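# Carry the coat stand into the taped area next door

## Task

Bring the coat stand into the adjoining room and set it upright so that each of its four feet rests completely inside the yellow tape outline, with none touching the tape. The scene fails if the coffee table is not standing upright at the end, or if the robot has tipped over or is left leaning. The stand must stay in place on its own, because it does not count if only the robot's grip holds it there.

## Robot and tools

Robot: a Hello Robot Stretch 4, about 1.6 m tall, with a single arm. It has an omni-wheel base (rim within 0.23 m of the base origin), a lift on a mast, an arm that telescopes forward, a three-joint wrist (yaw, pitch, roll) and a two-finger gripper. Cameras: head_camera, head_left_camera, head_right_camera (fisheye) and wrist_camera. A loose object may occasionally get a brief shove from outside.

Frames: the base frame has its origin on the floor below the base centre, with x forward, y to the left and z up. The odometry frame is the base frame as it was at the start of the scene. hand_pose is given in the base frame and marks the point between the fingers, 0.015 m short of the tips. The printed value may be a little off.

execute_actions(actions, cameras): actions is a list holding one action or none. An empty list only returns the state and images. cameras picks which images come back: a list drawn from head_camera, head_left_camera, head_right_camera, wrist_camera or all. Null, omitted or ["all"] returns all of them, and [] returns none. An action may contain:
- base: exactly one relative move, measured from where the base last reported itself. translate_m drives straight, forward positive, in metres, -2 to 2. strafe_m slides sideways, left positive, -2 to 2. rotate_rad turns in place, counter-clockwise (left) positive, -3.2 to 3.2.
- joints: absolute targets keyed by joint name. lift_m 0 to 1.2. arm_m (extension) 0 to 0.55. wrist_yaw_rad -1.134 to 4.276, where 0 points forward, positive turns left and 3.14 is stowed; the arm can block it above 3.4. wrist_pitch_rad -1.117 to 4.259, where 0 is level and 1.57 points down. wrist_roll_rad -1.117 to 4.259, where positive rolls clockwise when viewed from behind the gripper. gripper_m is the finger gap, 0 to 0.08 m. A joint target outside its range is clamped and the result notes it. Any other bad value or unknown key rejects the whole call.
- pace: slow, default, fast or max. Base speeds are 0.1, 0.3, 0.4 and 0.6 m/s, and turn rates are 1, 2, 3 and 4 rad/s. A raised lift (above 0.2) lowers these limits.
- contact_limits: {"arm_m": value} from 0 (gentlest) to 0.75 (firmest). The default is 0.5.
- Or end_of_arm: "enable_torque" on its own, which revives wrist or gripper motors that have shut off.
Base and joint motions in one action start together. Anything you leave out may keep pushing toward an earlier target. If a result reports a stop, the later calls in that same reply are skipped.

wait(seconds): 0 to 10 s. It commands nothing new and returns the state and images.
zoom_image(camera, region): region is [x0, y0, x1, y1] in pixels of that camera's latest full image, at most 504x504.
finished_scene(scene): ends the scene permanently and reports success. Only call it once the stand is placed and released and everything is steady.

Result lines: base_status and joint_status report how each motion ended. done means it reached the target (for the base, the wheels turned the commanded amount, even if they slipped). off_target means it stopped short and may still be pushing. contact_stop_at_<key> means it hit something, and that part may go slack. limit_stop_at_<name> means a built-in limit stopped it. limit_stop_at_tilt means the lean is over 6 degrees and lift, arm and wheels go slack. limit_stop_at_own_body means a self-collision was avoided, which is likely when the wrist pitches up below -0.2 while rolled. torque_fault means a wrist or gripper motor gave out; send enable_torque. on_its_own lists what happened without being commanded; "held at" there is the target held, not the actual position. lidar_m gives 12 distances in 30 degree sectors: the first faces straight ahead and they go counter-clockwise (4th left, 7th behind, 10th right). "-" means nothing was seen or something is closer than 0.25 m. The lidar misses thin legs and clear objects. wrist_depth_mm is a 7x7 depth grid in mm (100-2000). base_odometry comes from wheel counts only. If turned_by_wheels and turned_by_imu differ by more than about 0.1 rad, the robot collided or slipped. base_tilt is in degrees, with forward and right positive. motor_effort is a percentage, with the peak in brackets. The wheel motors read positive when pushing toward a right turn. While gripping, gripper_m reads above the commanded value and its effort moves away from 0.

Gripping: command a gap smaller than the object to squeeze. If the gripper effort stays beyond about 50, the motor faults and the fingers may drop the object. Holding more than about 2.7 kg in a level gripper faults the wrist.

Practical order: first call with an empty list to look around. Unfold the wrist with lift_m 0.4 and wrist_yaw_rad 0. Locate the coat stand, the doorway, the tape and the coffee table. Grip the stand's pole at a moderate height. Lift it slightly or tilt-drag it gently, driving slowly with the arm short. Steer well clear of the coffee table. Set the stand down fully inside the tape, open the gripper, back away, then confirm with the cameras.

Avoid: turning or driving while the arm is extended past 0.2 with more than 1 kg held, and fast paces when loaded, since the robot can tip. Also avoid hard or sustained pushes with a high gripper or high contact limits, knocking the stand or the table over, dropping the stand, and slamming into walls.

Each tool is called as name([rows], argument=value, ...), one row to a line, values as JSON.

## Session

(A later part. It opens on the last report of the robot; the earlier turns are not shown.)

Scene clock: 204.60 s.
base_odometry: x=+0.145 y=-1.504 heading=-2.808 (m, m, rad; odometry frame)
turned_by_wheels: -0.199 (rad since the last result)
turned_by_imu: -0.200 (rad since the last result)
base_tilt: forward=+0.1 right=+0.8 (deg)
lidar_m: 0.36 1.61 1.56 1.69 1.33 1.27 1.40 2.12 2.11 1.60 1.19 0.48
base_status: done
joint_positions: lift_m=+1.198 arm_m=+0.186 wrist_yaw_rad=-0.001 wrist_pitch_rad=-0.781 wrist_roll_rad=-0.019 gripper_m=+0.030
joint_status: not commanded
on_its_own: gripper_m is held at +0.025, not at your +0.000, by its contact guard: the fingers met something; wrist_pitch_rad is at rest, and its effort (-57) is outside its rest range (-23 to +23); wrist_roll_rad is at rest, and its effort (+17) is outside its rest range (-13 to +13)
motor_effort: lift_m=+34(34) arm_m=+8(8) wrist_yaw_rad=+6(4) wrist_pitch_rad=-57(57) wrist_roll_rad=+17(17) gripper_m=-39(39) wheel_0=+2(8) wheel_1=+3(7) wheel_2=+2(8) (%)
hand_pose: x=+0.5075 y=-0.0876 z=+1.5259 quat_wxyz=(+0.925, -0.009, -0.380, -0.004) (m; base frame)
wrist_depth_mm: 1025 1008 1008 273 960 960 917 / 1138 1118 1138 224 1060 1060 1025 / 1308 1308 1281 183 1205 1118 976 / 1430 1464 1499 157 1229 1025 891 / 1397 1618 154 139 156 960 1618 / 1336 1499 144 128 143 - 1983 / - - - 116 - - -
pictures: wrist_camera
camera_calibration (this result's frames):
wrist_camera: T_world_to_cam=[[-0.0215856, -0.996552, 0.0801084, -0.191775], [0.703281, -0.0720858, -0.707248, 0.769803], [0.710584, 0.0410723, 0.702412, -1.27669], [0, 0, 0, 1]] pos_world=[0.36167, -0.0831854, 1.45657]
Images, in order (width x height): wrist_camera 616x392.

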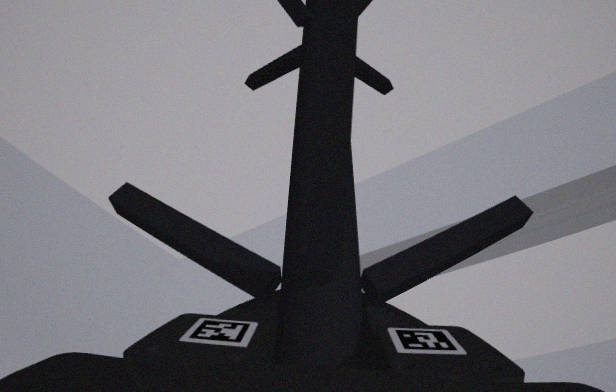

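wait(seconds=2)

execute_actions([
  {"base": {"rotate_rad": -0.2}, "pace": "slow"},
], cameras=[])

wait(seconds=2)

execute_actions([
  {"base": {"rotate_rad": -0.2}, "pace": "slow"},
], cameras=[])

wait(seconds=2)

Scene clock: 215.77 s.
base_odometry: x=+0.145 y=-1.504 heading=-2.808 (m, m, rad; odometry frame)
turned_by_wheels: +0.000 (rad since the last result)
turned_by_imu: +0.000 (rad since the last result)
base_tilt: forward=+0.0 right=+0.8 (deg)
lidar_m: 0.34 1.61 1.56 1.69 1.34 1.30 1.39 2.12 2.10 1.57 1.20 0.45
base_status: done
joint_positions: lift_m=+1.198 arm_m=+0.186 wrist_yaw_rad=+0.000 wrist_pitch_rad=-0.781 wrist_roll_rad=-0.015 gripper_m=+0.030
joint_status: not commanded
on_its_own: gripper_m is held at +0.025, not at your +0.000, by its contact guard: the fingers met something; wrist_pitch_rad is at rest, and its effort (-56) is outside its rest range (-23 to +23)
motor_effort: lift_m=+34(34) arm_m=+8(8) wrist_yaw_rad=+1(4) wrist_pitch_rad=-56(57) wrist_roll_rad=+4(17) gripper_m=-37(39) wheel_0=+2(8) wheel_1=+3(7) wheel_2=+3(8) (%)
hand_pose: x=+0.5076 y=-0.0874 z=+1.5259 quat_wxyz=(+0.925, -0.007, -0.380, -0.003) (m; base frame)
wrist_depth_mm: 1008 991 1008 960 960 960 931 / 1138 1118 1118 236 1078 1060 1025 / 1308 1281 1281 189 1205 1118 976 / 1430 1430 1499 158 1205 1008 866 / 1366 1661 157 141 150 161 1661 / 1281 1499 144 126 140 - - / - - - 115 - - -
wait: 2.00 s; at rest from the start
pictures: head_camera, head_left_camera, head_right_camera, wrist_camera
camera_calibration (this result's frames):
wrist_camera: T_world_to_cam=[[-0.0167557, -0.996902, 0.0768527, -0.189044], [0.70361, -0.0663668, -0.70748, 0.770404], [0.710389, 0.04222, 0.702542, -1.2768], [0, 0, 0, 1]] pos_world=[0.361794, -0.0834223, 1.45658]
Images, in order (width x height): head_camera 420x560, head_left_camera 420x672, head_right_camera 420x672, wrist_camera 616x392.

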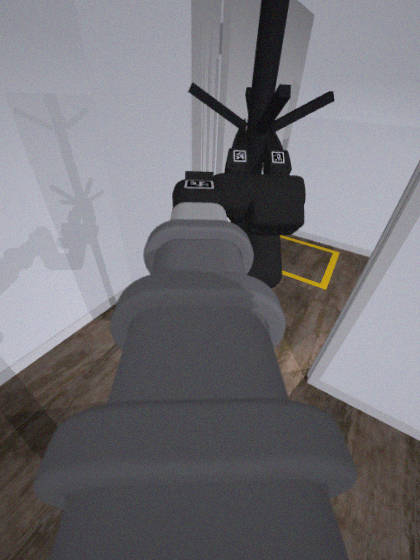

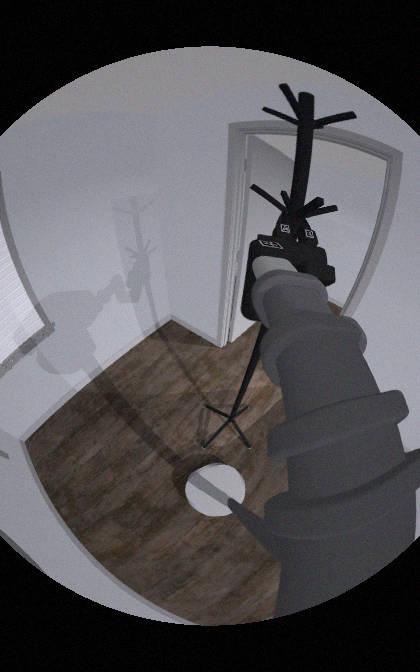

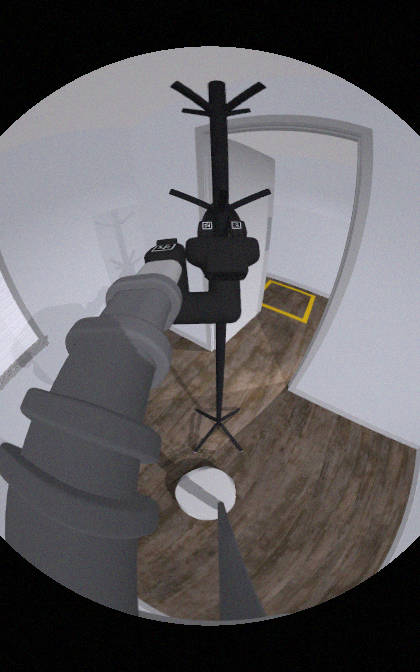

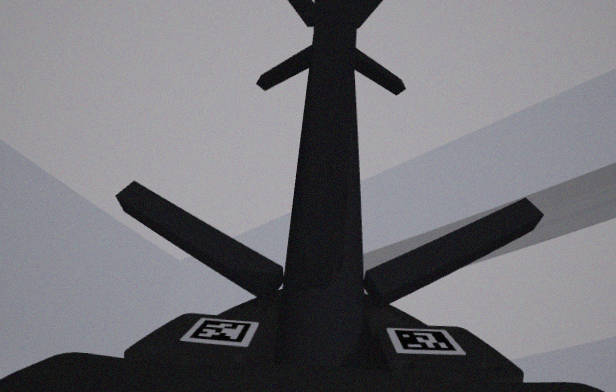

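Scene clock: 218.00 s.
base_odometry: x=+0.145 y=-1.504 heading=-3.008 (m, m, rad; odometry frame)
turned_by_wheels: -0.200 (rad since the last result)
turned_by_imu: -0.200 (rad since the last result)
base_tilt: forward=-0.1 right=+0.9 (deg)
lidar_m: 0.38 1.53 1.58 1.57 1.40 1.29 1.32 1.71 2.11 1.96 1.27 0.45
base_status: done
joint_positions: lift_m=+1.198 arm_m=+0.186 wrist_yaw_rad=+0.000 wrist_pitch_rad=-0.781 wrist_roll_rad=-0.018 gripper_m=+0.030
joint_status: not commanded
on_its_own: gripper_m is held at +0.025, not at your +0.000, by its contact guard: the fingers met something; wrist_pitch_rad is at rest, and its effort (-56) is outside its rest range (-23 to +23)
motor_effort: lift_m=+34(34) arm_m=+8(8) wrist_yaw_rad=+2(4) wrist_pitch_rad=-56(57) wrist_roll_rad=+13(18) gripper_m=-37(38) wheel_0=+1(7) wheel_1=+3(6) wheel_2=+2(7) (%)
hand_pose: x=+0.5076 y=-0.0875 z=+1.5259 quat_wxyz=(+0.925, -0.008, -0.381, -0.004) (m; base frame)
wrist_depth_mm: 1042 1008 1008 991 960 960 931 / 1118 1138 1118 227 1078 1060 1042 / 1336 1336 1281 186 1205 1118 1025 / 1499 1430 1430 150 1118 991 904 / 1537 1537 153 136 152 160 820 / 1430 1336 142 125 138 - 768 / - - - 114 - - -
pictures: none
No camera images: the call's "cameras" was empty. Leave "cameras" out to get every camera's image.

Scene clock: 220.00 s.
base_odometry: x=+0.145 y=-1.504 heading=-3.008 (m, m, rad; odometry frame)
turned_by_wheels: +0.000 (rad since the last result)
turned_by_imu: +0.000 (rad since the last result)
base_tilt: forward=+0.0 right=+0.7 (deg)
lidar_m: 0.37 1.51 1.56 1.59 1.40 1.26 1.31 1.67 2.11 1.90 1.28 0.44
base_status: done
joint_positions: lift_m=+1.198 arm_m=+0.186 wrist_yaw_rad=+0.000 wrist_pitch_rad=-0.781 wrist_roll_rad=-0.014 gripper_m=+0.030
joint_status: not commanded
on_its_own: gripper_m is held at +0.025, not at your +0.000, by its contact guard: the fingers met something; wrist_pitch_rad is at rest, and its effort (-57) is outside its rest range (-23 to +23)
motor_effort: lift_m=+34(34) arm_m=+8(8) wrist_yaw_rad=+1(4) wrist_pitch_rad=-57(57) wrist_roll_rad=+2(18) gripper_m=-37(38) wheel_0=+0(7) wheel_1=+3(6) wheel_2=+2(7) (%)
hand_pose: x=+0.5076 y=-0.0874 z=+1.5259 quat_wxyz=(+0.925, -0.007, -0.381, -0.003) (m; base frame)
wrist_depth_mm: 1008 991 1008 976 960 946 931 / 1138 1118 1118 235 1060 1060 1042 / 1308 1281 1255 187 1205 1118 1008 / 1499 1464 1430 156 1098 1008 891 / 1576 1576 154 139 976 157 820 / 1430 1308 143 125 139 - 759 / - - - 114 - - -
wait: 2.00 s; at rest by 0.43 s
pictures: head_camera, head_left_camera, head_right_camera, wrist_camera
camera_calibration (this result's frames):
wrist_camera: T_world_to_cam=[[-0.0166254, -0.996921, 0.0766266, -0.188781], [0.703725, -0.0661082, -0.70739, 0.77026], [0.710278, 0.0421634, 0.702658, -1.27693], [0, 0, 0, 1]] pos_world=[0.361783, -0.0834396, 1.45658]
Images, in order (width x height): head_camera 420x560, head_left_camera 420x672, head_right_camera 420x672, wrist_camera 616x392.

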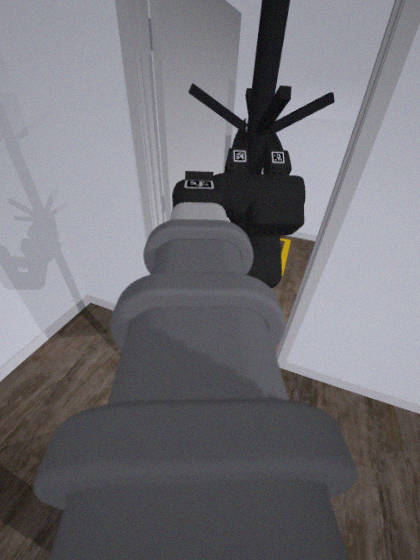

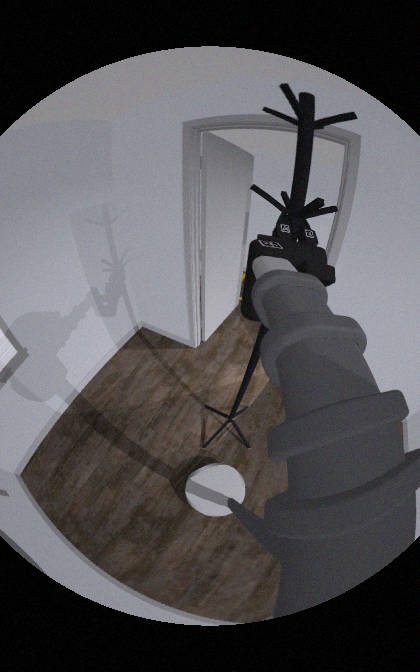

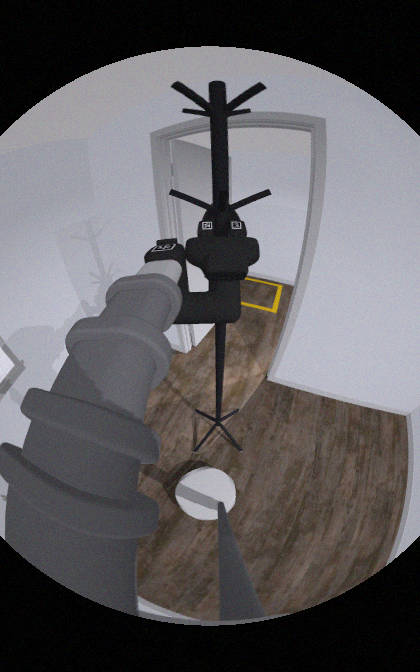

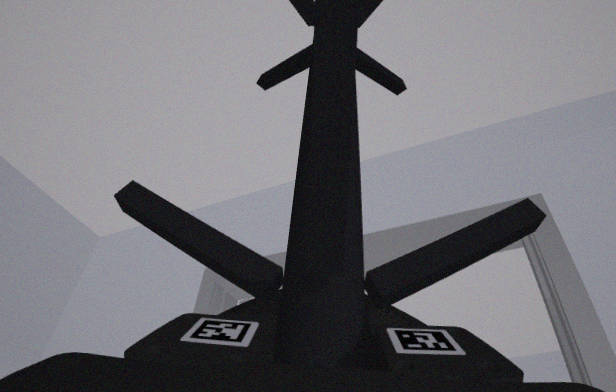

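Scene clock: 222.20 s.
base_odometry: x=+0.145 y=-1.504 heading=+3.076 (m, m, rad; odometry frame)
turned_by_wheels: -0.199 (rad since the last result)
turned_by_imu: -0.200 (rad since the last result)
base_tilt: forward=+0.0 right=+0.8 (deg)
lidar_m: 0.39 1.41 1.59 1.57 1.55 1.32 1.26 1.49 2.13 2.14 1.42 0.45
base_status: done
joint_positions: lift_m=+1.198 arm_m=+0.186 wrist_yaw_rad=+0.000 wrist_pitch_rad=-0.781 wrist_roll_rad=-0.018 gripper_m=+0.030
joint_status: not commanded
on_its_own: gripper_m is held at +0.025, not at your +0.000, by its contact guard: the fingers met something; wrist_pitch_rad is at rest, and its effort (-55) is outside its rest range (-23 to +23)
motor_effort: lift_m=+34(34) arm_m=+8(8) wrist_yaw_rad=+2(4) wrist_pitch_rad=-55(55) wrist_roll_rad=+13(19) gripper_m=-37(39) wheel_0=+1(8) wheel_1=+3(7) wheel_2=+1(9) (%)
hand_pose: x=+0.5075 y=-0.0875 z=+1.5259 quat_wxyz=(+0.925, -0.008, -0.381, -0.004) (m; base frame)
wrist_depth_mm: 1008 1008 976 976 960 946 931 / 1160 1118 1118 224 1042 1060 1008 / 1308 1281 1281 183 1182 1138 1098 / 1499 1397 1308 116 1098 1025 976 / 1281 1182 151 135 946 155 866 / 1118 1138 140 124 137 809 778 / - - - 113 - - 707
pictures: none
No camera images: the call's "cameras" was empty. Leave "cameras" out to get every camera's image.

Scene clock: 224.20 s.
base_odometry: x=+0.145 y=-1.504 heading=+3.076 (m, m, rad; odometry frame)
turned_by_wheels: +0.000 (rad since the last result)
turned_by_imu: +0.000 (rad since the last result)
base_tilt: forward=+0.2 right=+0.9 (deg)
lidar_m: 0.35 1.45 1.61 1.57 1.58 1.30 1.29 1.49 2.14 2.11 1.43 0.42
base_status: done
joint_positions: lift_m=+1.198 arm_m=+0.186 wrist_yaw_rad=+0.000 wrist_pitch_rad=-0.781 wrist_roll_rad=-0.014 gripper_m=+0.030
joint_status: not commanded
on_its_own: gripper_m is held at +0.025, not at your +0.000, by its contact guard: the fingers met something; wrist_pitch_rad is at rest, and its effort (-56) is outside its rest range (-23 to +23)
motor_effort: lift_m=+34(34) arm_m=+8(8) wrist_yaw_rad=+2(4) wrist_pitch_rad=-56(55) wrist_roll_rad=+1(19) gripper_m=-38(39) wheel_0=+1(8) wheel_1=+4(7) wheel_2=+2(9) (%)
hand_pose: x=+0.5076 y=-0.0874 z=+1.5259 quat_wxyz=(+0.925, -0.006, -0.381, -0.003) (m; base frame)
wrist_depth_mm: 1008 1008 1008 976 976 946 931 / 1160 1118 1118 231 1060 1042 1025 / 1308 1281 1281 185 1205 1138 1118 / 1499 1397 1336 155 1098 1042 976 / 1281 1182 151 134 960 154 854 / 1118 1138 140 124 137 809 768 / - - - 113 - - 715
wait: 2.00 s; at rest by 0.43 s
pictures: head_camera, head_left_camera, head_right_camera, wrist_camera
camera_calibration (this result's frames):
wrist_camera: T_world_to_cam=[[-0.0164531, -0.996941, 0.07641, -0.188546], [0.703805, -0.0658288, -0.707337, 0.77018], [0.710203, 0.0421399, 0.702735, -1.27701], [0, 0, 0, 1]] pos_world=[0.361779, -0.083456, 1.45658]
Images, in order (width x height): head_camera 420x560, head_left_camera 420x672, head_right_camera 420x672, wrist_camera 616x392.

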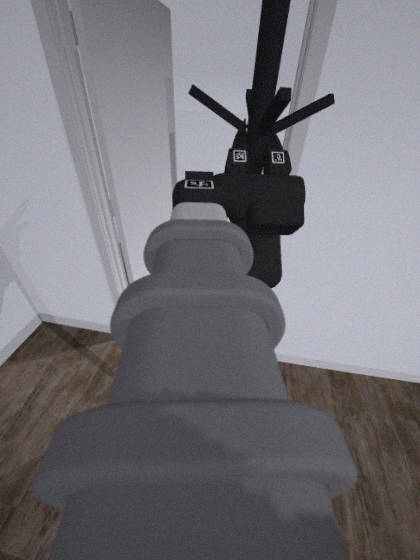

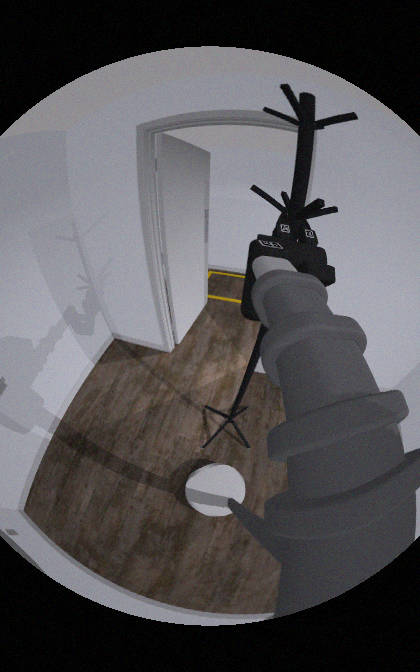

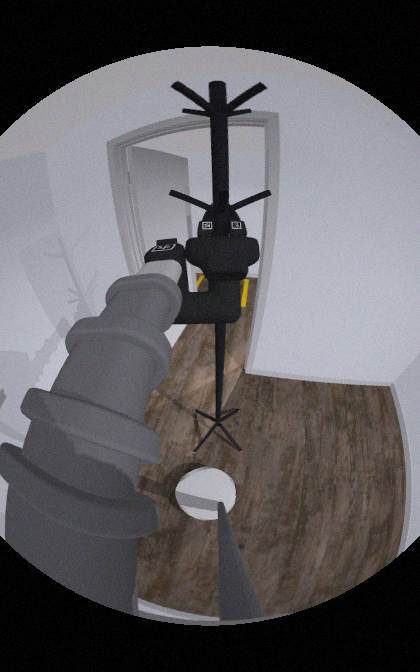

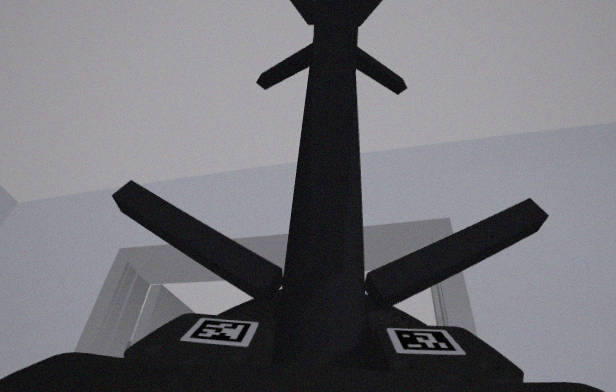

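execute_actions([
  {"base": {"rotate_rad": -0.2}, "pace": "slow"},
])

Scene clock: 231.43 s.
base_odometry: x=+0.145 y=-1.504 heading=+2.877 (m, m, rad; odometry frame)
turned_by_wheels: -0.199 (rad since the last result)
turned_by_imu: -0.200 (rad since the last result)
base_tilt: forward=+0.0 right=+1.1 (deg)
lidar_m: 0.37 1.41 1.67 1.56 1.63 1.36 1.29 1.36 1.88 2.12 1.71 0.46
base_status: done
joint_positions: lift_m=+1.198 arm_m=+0.186 wrist_yaw_rad=+0.000 wrist_pitch_rad=-0.781 wrist_roll_rad=-0.018 gripper_m=+0.030
joint_status: not commanded
on_its_own: gripper_m is held at +0.025, not at your +0.000, by its contact guard: the fingers met something; wrist_pitch_rad is at rest, and its effort (-55) is outside its rest range (-23 to +23)
motor_effort: lift_m=+34(34) arm_m=+8(8) wrist_yaw_rad=+4(4) wrist_pitch_rad=-55(56) wrist_roll_rad=+13(19) gripper_m=-37(39) wheel_0=+2(9) wheel_1=+2(8) wheel_2=+2(7) (%)
hand_pose: x=+0.5075 y=-0.0875 z=+1.5259 quat_wxyz=(+0.925, -0.008, -0.381, -0.004) (m; base frame)
wrist_depth_mm: 1025 1008 1008 960 976 917 931 / 1118 1118 1118 312 1078 1042 1025 / 1308 1308 1255 181 1255 1205 1182 / 1182 1160 1182 114 1138 1160 1118 / 1078 1098 150 134 976 153 1008 / 1078 - 138 123 135 878 866 / - - - 112 - - 798
pictures: head_camera, head_left_camera, head_right_camera, wrist_camera
camera_calibration (this result's frames):
wrist_camera: T_world_to_cam=[[-0.0197224, -0.996667, 0.0791516, -0.19113], [0.703604, -0.0700806, -0.707128, 0.769622], [0.710318, 0.0417452, 0.702642, -1.27693], [0, 0, 0, 1]] pos_world=[0.361747, -0.0832522, 1.45657]
Images, in order (width x height): head_camera 420x560, head_left_camera 420x672, head_right_camera 420x672, wrist_camera 616x392.

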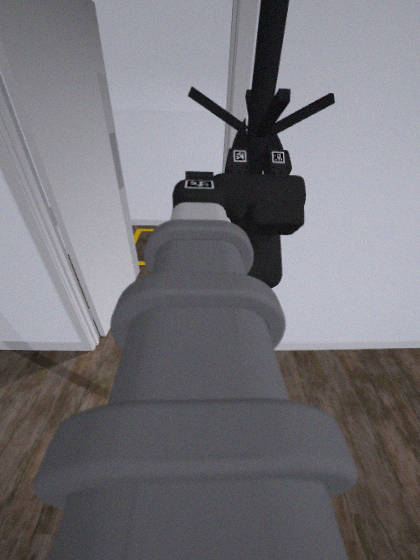

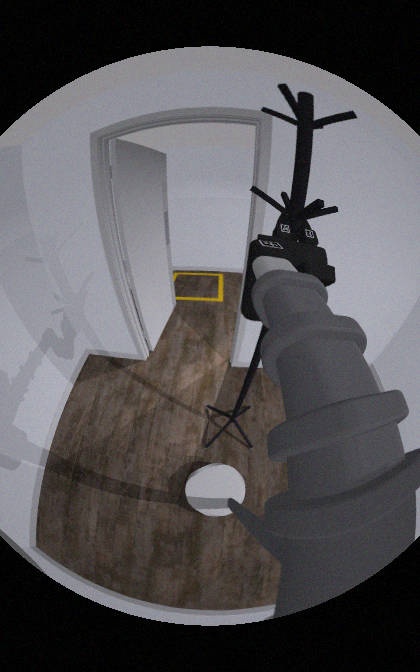

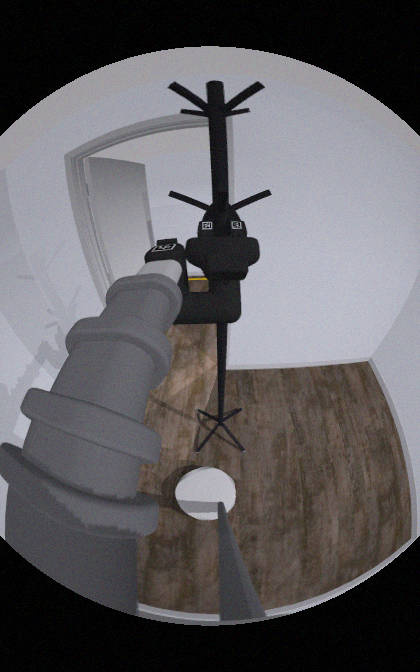

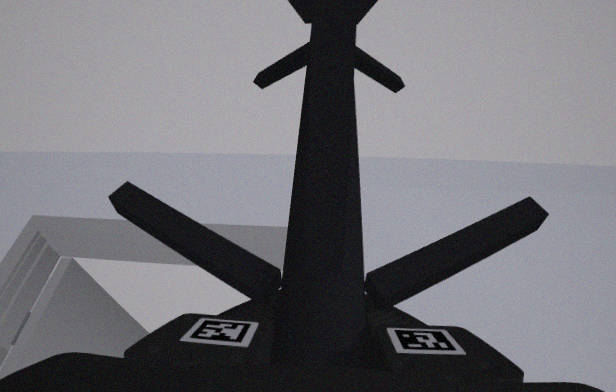

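zoom_image(camera="head_left_camera", region=[80, 220, 280, 400])

zoom_image(camera="head_camera", region=[0, 180, 300, 400])

Region (80, 220, 280, 400) of head_left_camera's 420x672 image, scaled by 2.520, with more detail than that image has; it fills the top 454 rows of this view, and the rest is white.

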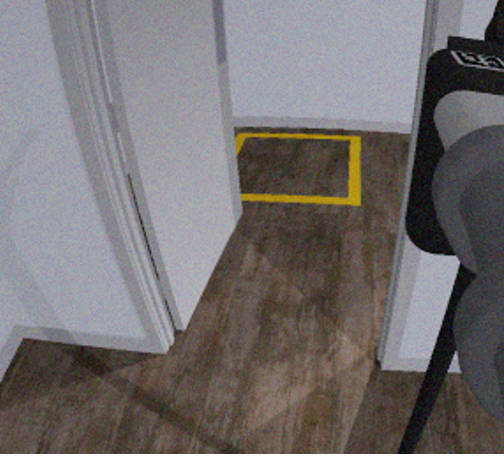

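Region (0, 180, 300, 400) of head_camera's 420x560 image, scaled by 1.680, with more detail than that image has; it fills the top 370 rows of this view, and the rest is white.

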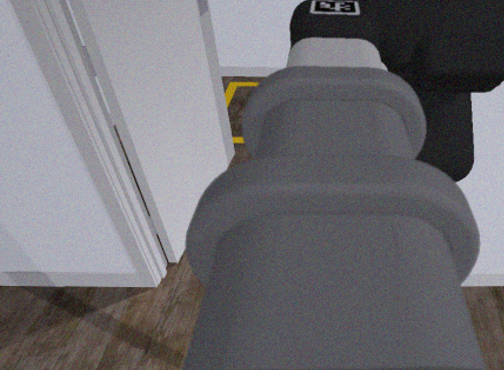

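execute_actions([
  {"base": {"strafe_m": 0.31}},
])

Scene clock: 294.73 s.
base_odometry: x=+0.064 y=-1.803 heading=+2.877 (m, m, rad; odometry frame)
turned_by_wheels: +0.000 (rad since the last result)
turned_by_imu: -0.001 (rad since the last result)
base_tilt: forward=+0.1 right=+0.9 (deg)
lidar_m: 0.36 1.25 1.35 1.27 1.30 1.34 1.26 1.38 1.85 2.43 1.71 0.42
base_status: done
joint_positions: lift_m=+1.198 arm_m=+0.186 wrist_yaw_rad=+0.001 wrist_pitch_rad=-0.781 wrist_roll_rad=-0.014 gripper_m=+0.030
joint_status: not commanded
on_its_own: gripper_m is held at +0.025, not at your +0.000, by its contact guard: the fingers met something; wrist_pitch_rad is at rest, and its effort (-55) is outside its rest range (-23 to +23)
motor_effort: lift_m=+34(34) arm_m=+8(8) wrist_yaw_rad=+1(2) wrist_pitch_rad=-55(56) wrist_roll_rad=+1(6) gripper_m=-38(40) wheel_0=+1(11) wheel_1=+0(9) wheel_2=-1(2) (%)
hand_pose: x=+0.5076 y=-0.0873 z=+1.5260 quat_wxyz=(+0.925, -0.006, -0.381, -0.002) (m; base frame)
wrist_depth_mm: 1025 991 991 976 960 946 931 / 1138 1138 1098 319 1060 1060 1042 / 1308 1255 1308 183 1205 1205 1182 / 1205 1160 1182 153 1160 1138 1118 / 1025 1078 150 132 1008 153 976 / 904 1042 139 123 135 904 866 / - - - 112 - - 798
pictures: head_camera, head_left_camera, head_right_camera, wrist_camera
camera_calibration (this result's frames):
wrist_camera: T_world_to_cam=[[-0.0160554, -0.996947, 0.0764066, -0.188687], [0.704115, -0.0655286, -0.707056, 0.769715], [0.709904, 0.0424469, 0.703018, -1.27734], [0, 0, 0, 1]] pos_world=[0.361795, -0.0834535, 1.45664]
Images, in order (width x height): head_camera 420x560, head_left_camera 420x672, head_right_camera 420x672, wrist_camera 616x392.

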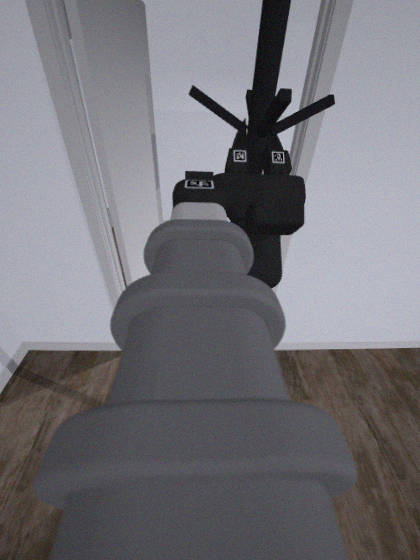

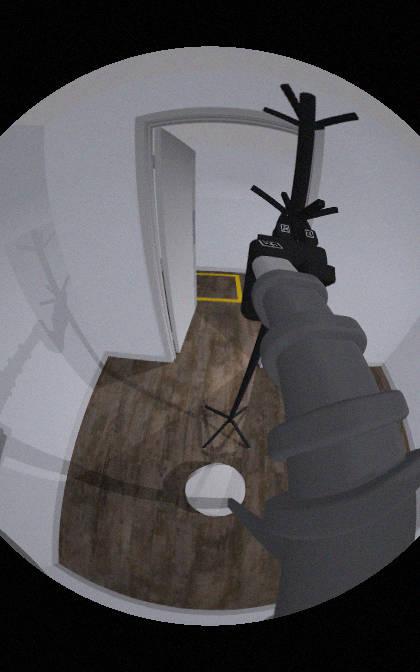

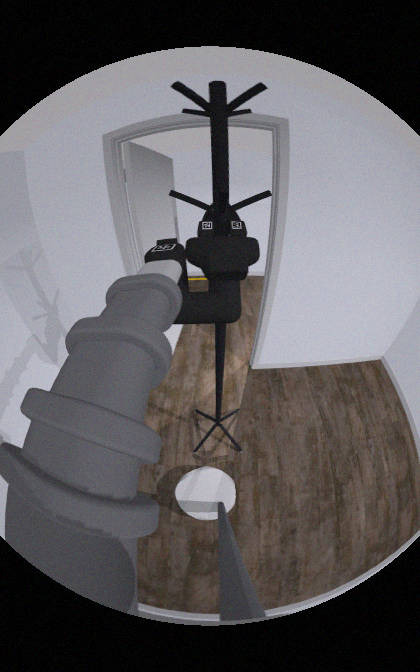

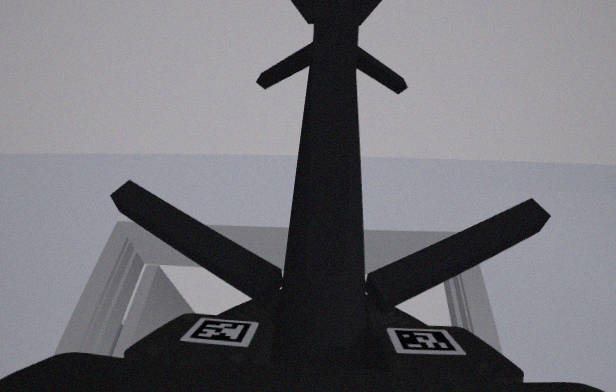

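zoom_image(camera="head_left_camera", region=[110, 240, 290, 400])

zoom_image(camera="head_right_camera", region=[160, 260, 340, 470])

Region (110, 240, 290, 400) of head_left_camera's 420x672 image, scaled by 2.800, with more detail than that image has.

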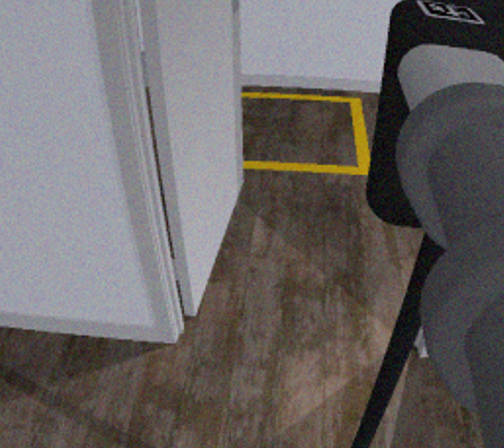

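Region (160, 260, 340, 470) of head_right_camera's 420x672 image, scaled by 2.400, with more detail than that image has; it fills the left 432 columns of this view, and the rest is white.

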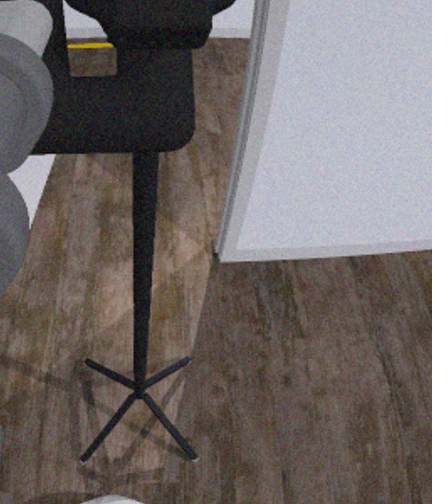

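execute_actions([
  {"base": {"translate_m": 1.5}},
])

Scene clock: 326.77 s.
base_odometry: x=-1.384 y=-1.411 heading=+2.877 (m, m, rad; odometry frame)
turned_by_wheels: +0.001 (rad since the last result)
turned_by_imu: -0.002 (rad since the last result)
base_tilt: forward=-0.1 right=+0.8 (deg)
lidar_m: 0.35 0.50 0.38 0.36 0.44 1.88 2.79 2.94 0.44 0.68 1.88 0.43
base_status: done
joint_positions: lift_m=+1.198 arm_m=+0.186 wrist_yaw_rad=+0.000 wrist_pitch_rad=-0.782 wrist_roll_rad=-0.015 gripper_m=+0.030
joint_status: not commanded
on_its_own: gripper_m is held at +0.025, not at your +0.000, by its contact guard: the fingers met something; wrist_pitch_rad is at rest, and its effort (-54) is outside its rest range (-23 to +23)
motor_effort: lift_m=+34(34) arm_m=+8(7) wrist_yaw_rad=+1(0) wrist_pitch_rad=-54(58) wrist_roll_rad=+4(4) gripper_m=-38(39) wheel_0=+2(6) wheel_1=+3(8) wheel_2=+2(11) (%)
hand_pose: x=+0.5075 y=-0.0874 z=+1.5261 quat_wxyz=(+0.925, -0.007, -0.381, -0.003) (m; base frame)
wrist_depth_mm: 554 1008 991 960 960 960 946 / 549 1098 1098 322 1078 1042 1025 / 554 1281 1281 182 1205 1205 1160 / 1576 1430 1464 114 1430 1366 1366 / 1756 1808 149 133 1576 151 1618 / 1708 1708 139 122 135 1708 1708 / - - - 111 - - 1499
pictures: head_camera, head_left_camera, head_right_camera, wrist_camera
camera_calibration (this result's frames):
wrist_camera: T_world_to_cam=[[-0.0168074, -0.996902, 0.0768373, -0.189009], [0.704434, -0.0663433, -0.706662, 0.769004], [0.709571, 0.0422496, 0.703366, -1.27772], [0, 0, 0, 1]] pos_world=[0.361744, -0.0834218, 1.45665]
Images, in order (width x height): head_camera 420x560, head_left_camera 420x672, head_right_camera 420x672, wrist_camera 616x392.

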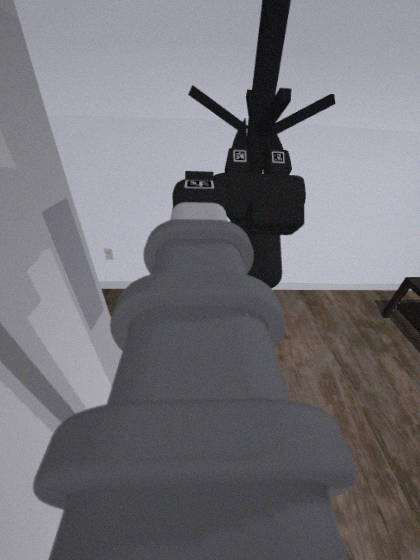

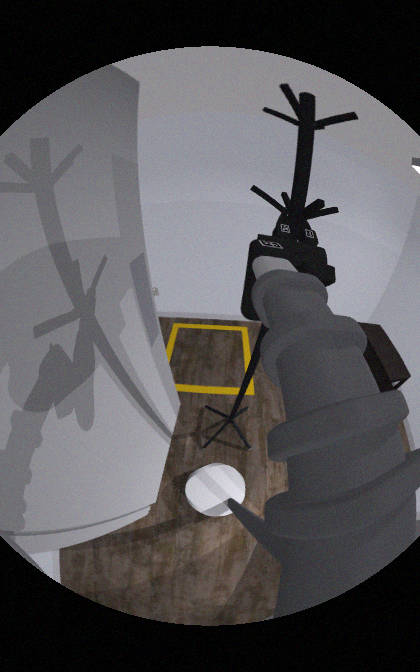

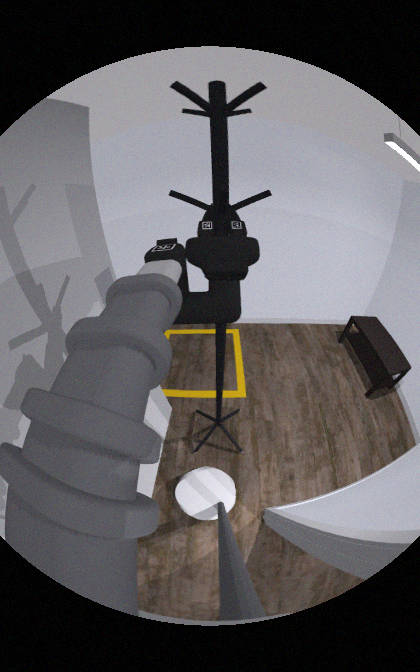

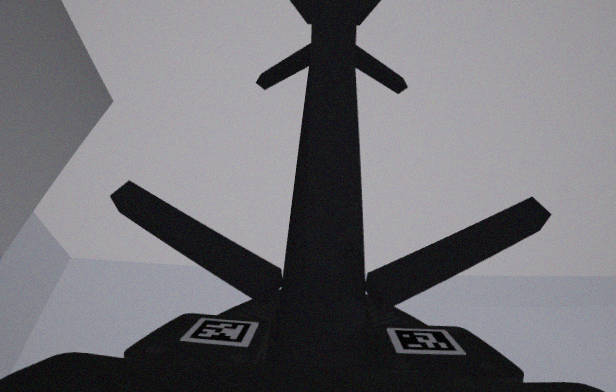

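zoom_image(camera="head_left_camera", region=[120, 300, 300, 520])

zoom_image(camera="head_right_camera", region=[140, 300, 320, 480])

Region (120, 300, 300, 520) of head_left_camera's 420x672 image, scaled by 2.291, with more detail than that image has; it fills the left 412 columns of this view, and the rest is white.

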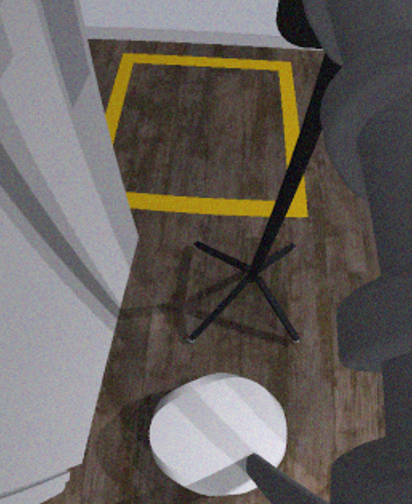

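Region (140, 300, 320, 480) of head_right_camera's 420x672 image, scaled by 2.800, with more detail than that image has.

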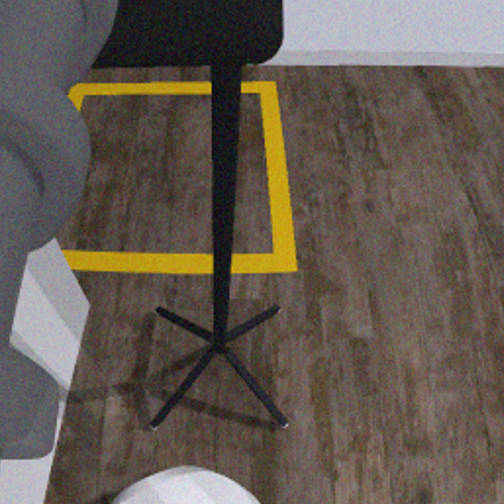

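execute_actions([
  {"base": {"translate_m": 0.86}},
], cameras=["head_left_camera", "head_right_camera"])

Scene clock: 370.57 s.
base_odometry: x=-2.214 y=-1.186 heading=+2.878 (m, m, rad; odometry frame)
turned_by_wheels: +0.000 (rad since the last result)
turned_by_imu: -0.001 (rad since the last result)
base_tilt: forward=+0.0 right=+0.9 (deg)
lidar_m: 0.39 1.09 1.34 1.26 0.36 0.50 3.77 1.11 1.48 1.74 1.53 0.44
base_status: done
joint_positions: lift_m=+1.198 arm_m=+0.186 wrist_yaw_rad=+0.000 wrist_pitch_rad=-0.782 wrist_roll_rad=-0.015 gripper_m=+0.030
joint_status: not commanded
on_its_own: gripper_m is held at +0.025, not at your +0.000, by its contact guard: the fingers met something; wrist_pitch_rad is at rest, and its effort (-52) is outside its rest range (-23 to +23)
motor_effort: lift_m=+34(33) arm_m=+7(8) wrist_yaw_rad=+1(1) wrist_pitch_rad=-52(56) wrist_roll_rad=+4(4) gripper_m=-37(38) wheel_0=+1(7) wheel_1=+3(7) wheel_2=+1(12) (%)
hand_pose: x=+0.5075 y=-0.0874 z=+1.5262 quat_wxyz=(+0.924, -0.007, -0.381, -0.003) (m; base frame)
wrist_depth_mm: 1008 991 991 976 960 931 931 / 1138 1118 1118 327 1078 1042 1008 / 1229 1205 1205 181 1138 1138 1118 / 1042 1008 1025 114 991 1008 976 / 891 866 149 132 854 151 866 / 788 778 138 122 135 768 750 / - - - 111 - - 683
pictures: head_left_camera, head_right_camera
Images, in order (width x height): head_left_camera 420x672, head_right_camera 420x672.

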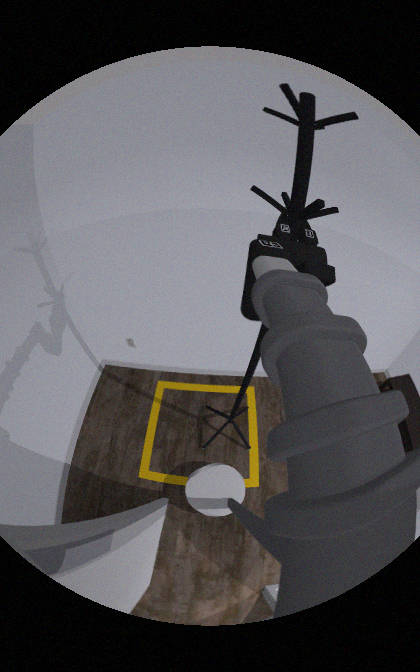

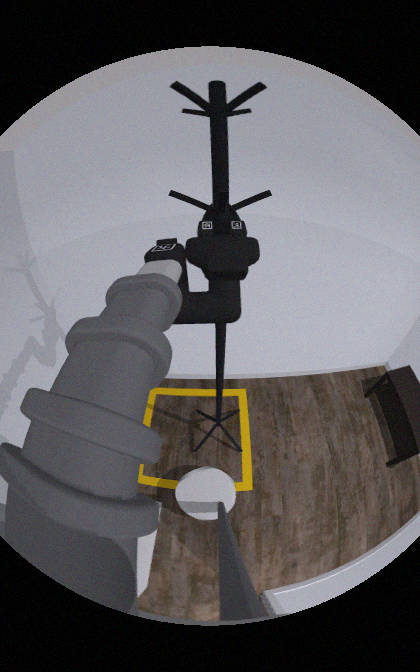

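execute_actions([
  {"base": {"strafe_m": 0.08}},
], cameras=["head_left_camera", "head_right_camera"])

Scene clock: 376.43 s.
base_odometry: x=-2.235 y=-1.264 heading=+2.878 (m, m, rad; odometry frame)
turned_by_wheels: +0.000 (rad since the last result)
turned_by_imu: +0.000 (rad since the last result)
base_tilt: forward=+0.2 right=+0.9 (deg)
lidar_m: 0.38 1.12 1.24 1.21 0.25 0.38 3.75 1.12 1.45 1.82 1.53 0.42
base_status: done
joint_positions: lift_m=+1.198 arm_m=+0.186 wrist_yaw_rad=-0.001 wrist_pitch_rad=-0.782 wrist_roll_rad=-0.017 gripper_m=+0.030
joint_status: not commanded
on_its_own: gripper_m is held at +0.025, not at your +0.000, by its contact guard: the fingers met something; wrist_pitch_rad is at rest, and its effort (-54) is outside its rest range (-23 to +23)
motor_effort: lift_m=+34(33) arm_m=+7(8) wrist_yaw_rad=+3(2) wrist_pitch_rad=-54(53) wrist_roll_rad=+11(7) gripper_m=-38(39) wheel_0=+1(9) wheel_1=+2(11) wheel_2=+0(1) (%)
hand_pose: x=+0.5074 y=-0.0875 z=+1.5261 quat_wxyz=(+0.925, -0.008, -0.381, -0.004) (m; base frame)
wrist_depth_mm: 1008 1008 991 976 960 946 931 / 1118 1138 1098 315 1060 1060 1008 / 1205 1205 1182 108 1182 1160 1118 / 1025 991 1008 113 991 991 991 / 904 866 148 132 854 151 866 / 778 788 136 121 134 768 759 / - - - 111 - - 699
pictures: head_left_camera, head_right_camera
Images, in order (width x height): head_left_camera 420x672, head_right_camera 420x672.

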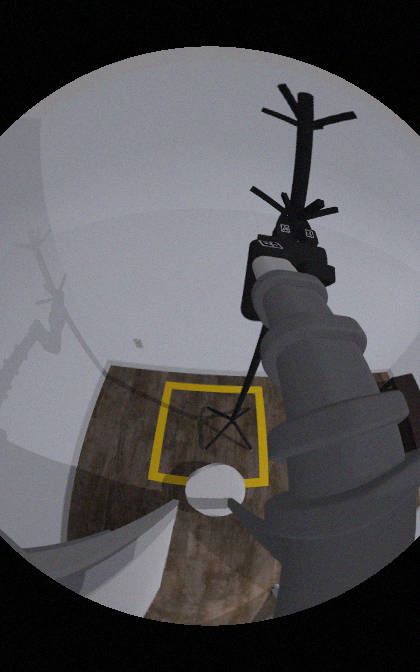

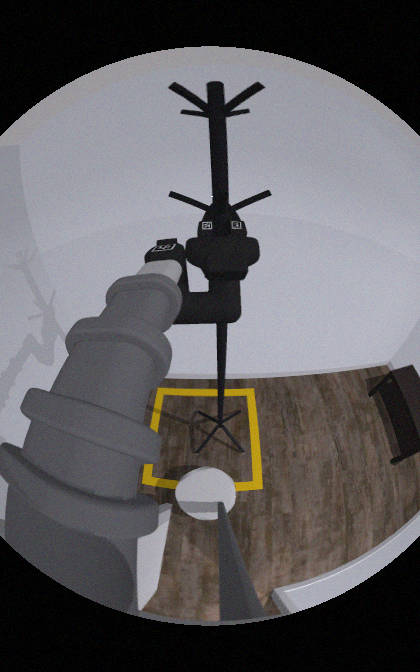

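zoom_image(camera="head_left_camera", region=[130, 360, 300, 500])

zoom_image(camera="head_right_camera", region=[130, 370, 300, 510])

Region (130, 360, 300, 500) of head_left_camera's 420x672 image, scaled by 2.965, with more detail than that image has; it fills the top 415 rows of this view, and the rest is white.

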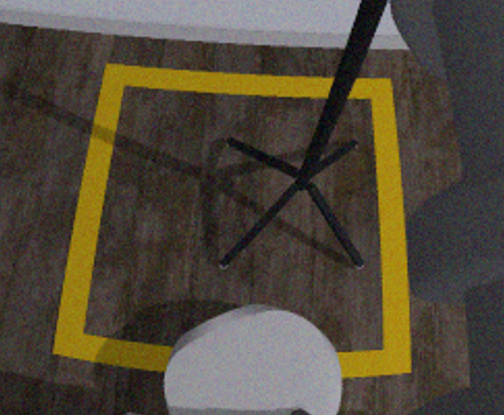

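Region (130, 370, 300, 510) of head_right_camera's 420x672 image, scaled by 2.965, with more detail than that image has; it fills the top 415 rows of this view, and the rest is white.

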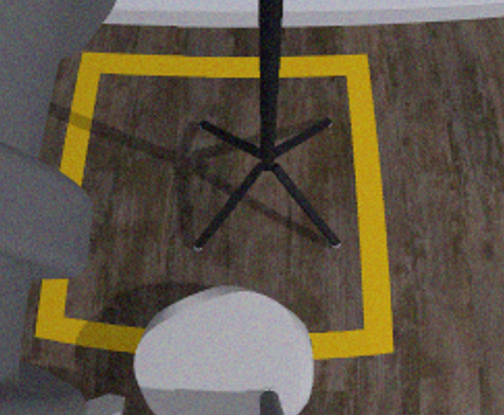

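execute_actions([
  {"base": {"translate_m": 0.05}},
], cameras=[])

execute_actions([
  {"base": {"strafe_m": 0.05}},
], cameras=["head_left_camera", "head_right_camera"])

Scene clock: 434.07 s.
base_odometry: x=-2.283 y=-1.250 heading=+2.878 (m, m, rad; odometry frame)
turned_by_wheels: +0.000 (rad since the last result)
turned_by_imu: +0.000 (rad since the last result)
base_tilt: forward=+0.0 right=+0.8 (deg)
lidar_m: 0.38 1.06 1.25 1.18 0.30 0.37 3.89 1.19 1.55 1.82 1.46 0.44
base_status: done
joint_positions: lift_m=+1.198 arm_m=+0.186 wrist_yaw_rad=+0.000 wrist_pitch_rad=-0.783 wrist_roll_rad=-0.015 gripper_m=+0.030
joint_status: not commanded
on_its_own: gripper_m is held at +0.025, not at your +0.000, by its contact guard: the fingers met something; wrist_pitch_rad is at rest, and its effort (-50) is outside its rest range (-23 to +23)
motor_effort: lift_m=+34(33) arm_m=+7(7) wrist_yaw_rad=+0(0) wrist_pitch_rad=-50(56) wrist_roll_rad=+4(4) gripper_m=-38(39) wheel_0=+2(5) wheel_1=+4(7) wheel_2=+0(10) (%)
hand_pose: x=+0.5074 y=-0.0874 z=+1.5263 quat_wxyz=(+0.924, -0.007, -0.382, -0.003) (m; base frame)
wrist_depth_mm: 1025 1008 991 976 960 931 931 / 1138 1138 1118 1060 1078 1060 1042 / 1160 1138 1118 106 1098 1060 1098 / 960 946 946 111 931 931 931 / 831 809 147 130 788 149 798 / 723 723 137 120 133 707 699 / - - - 110 - - 640
pictures: none
No camera images: the call's "cameras" was empty. Leave "cameras" out to get every camera's image.

Scene clock: 435.57 s.
base_odometry: x=-2.296 y=-1.299 heading=+2.879 (m, m, rad; odometry frame)
turned_by_wheels: +0.000 (rad since the last result)
turned_by_imu: +0.000 (rad since the last result)
base_tilt: forward=-0.1 right=+0.9 (deg)
lidar_m: 0.37 1.05 1.19 1.13 0.25 0.31 3.85 1.21 1.56 1.84 1.46 0.44
base_status: done
joint_positions: lift_m=+1.198 arm_m=+0.186 wrist_yaw_rad=-0.001 wrist_pitch_rad=-0.782 wrist_roll_rad=-0.017 gripper_m=+0.030
joint_status: not commanded
on_its_own: gripper_m is held at +0.025, not at your +0.000, by its contact guard: the fingers met something; wrist_pitch_rad is at rest, and its effort (-52) is outside its rest range (-23 to +23)
motor_effort: lift_m=+34(34) arm_m=+7(8) wrist_yaw_rad=+3(2) wrist_pitch_rad=-52(56) wrist_roll_rad=+11(8) gripper_m=-38(40) wheel_0=+3(10) wheel_1=+1(10) wheel_2=+0(0) (%)
hand_pose: x=+0.5074 y=-0.0875 z=+1.5262 quat_wxyz=(+0.924, -0.008, -0.381, -0.004) (m; base frame)
wrist_depth_mm: 1042 976 991 976 960 931 931 / 1138 1138 1118 1042 1078 1025 1025 / 1138 1118 1098 106 1078 1098 1078 / 960 960 946 112 931 917 931 / 831 798 148 131 798 149 809 / 732 732 136 120 133 715 715 / - - - 109 - - 647
pictures: head_left_camera, head_right_camera
Images, in order (width x height): head_left_camera 420x672, head_right_camera 420x672.

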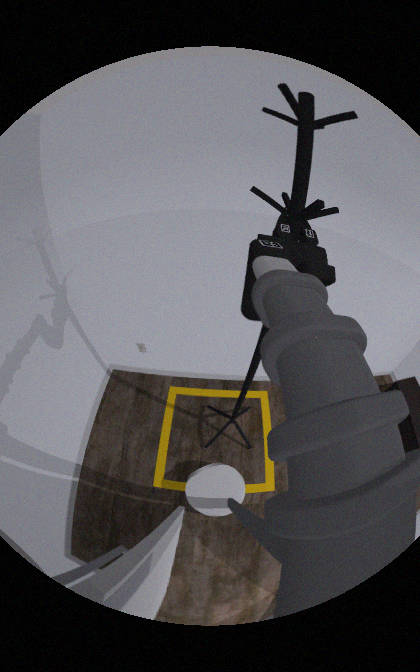

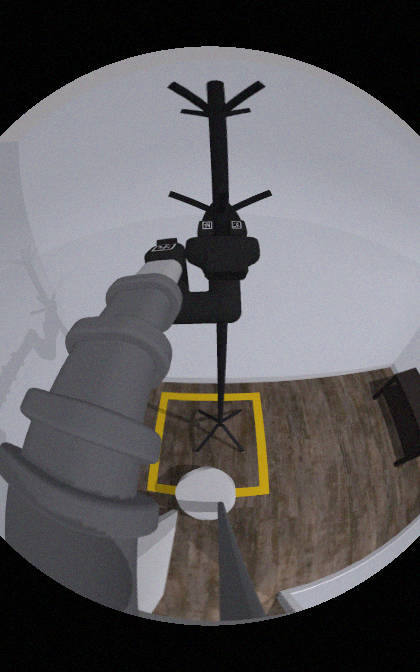

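execute_actions([
  {"joints": {"lift_m": 1.168}, "pace": "slow"},
], cameras=["head_right_camera", "wrist_camera"])

Scene clock: 440.00 s.
base_odometry: x=-2.296 y=-1.299 heading=+2.879 (m, m, rad; odometry frame)
turned_by_wheels: +0.000 (rad since the last result)
turned_by_imu: +0.000 (rad since the last result)
base_tilt: forward=-0.1 right=+0.7 (deg)
lidar_m: 0.38 1.06 1.21 1.11 0.25 0.29 3.83 1.20 1.55 1.88 1.45 0.44
base_status: not commanded
joint_positions: lift_m=+1.169 arm_m=+0.186 wrist_yaw_rad=+0.004 wrist_pitch_rad=-0.798 wrist_roll_rad=-0.013 gripper_m=+0.030
joint_status: all done
on_its_own: gripper_m is held at +0.025, not at your +0.000, by its contact guard: the fingers met something
motor_effort: lift_m=+11(36) arm_m=+7(7) wrist_yaw_rad=-10(9) wrist_pitch_rad=-6(53) wrist_roll_rad=+1(1) gripper_m=-38(37) wheel_0=+3(3) wheel_1=+1(1) wheel_2=+1(1) (%)
hand_pose: x=+0.5054 y=-0.0868 z=+1.4993 quat_wxyz=(+0.921, -0.005, -0.389, -0.001) (m; base frame)
wrist_depth_mm: 1042 1008 1025 1008 960 960 931 / 1138 1138 1098 300 1042 1042 1025 / 1229 1205 1182 109 1138 1118 1098 / 991 960 991 114 960 960 960 / 878 842 149 131 820 150 820 / 750 741 138 120 133 723 715 / - - - 109 - - 647
pictures: head_right_camera, wrist_camera
camera_calibration (this result's frames):
wrist_camera: T_world_to_cam=[[-0.01363, -0.997034, 0.0757457, -0.18642], [0.716401, -0.062584, -0.694876, 0.728121], [0.697555, 0.0447931, 0.71513, -1.26872], [0, 0, 0, 1]] pos_world=[0.360831, -0.0834687, 1.42737]
Images, in order (width x height): head_right_camera 420x672, wrist_camera 616x392.

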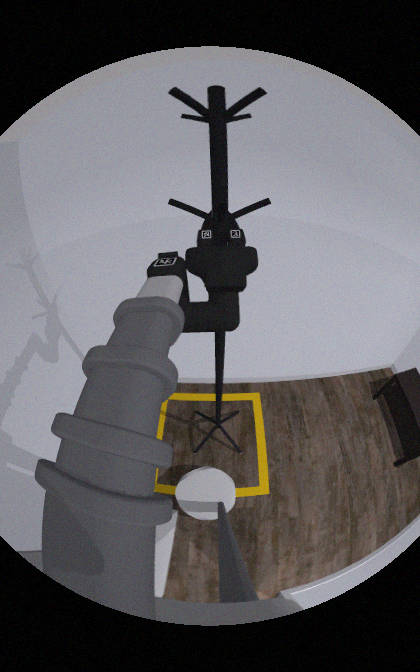

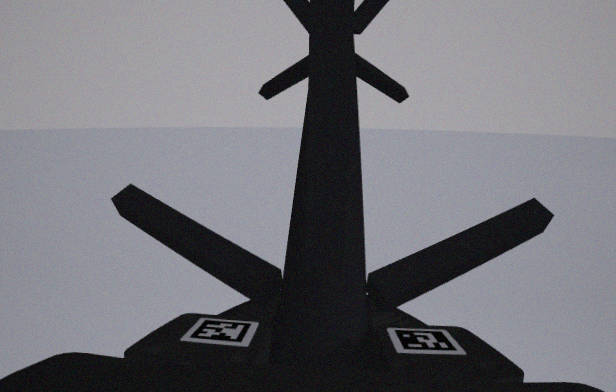

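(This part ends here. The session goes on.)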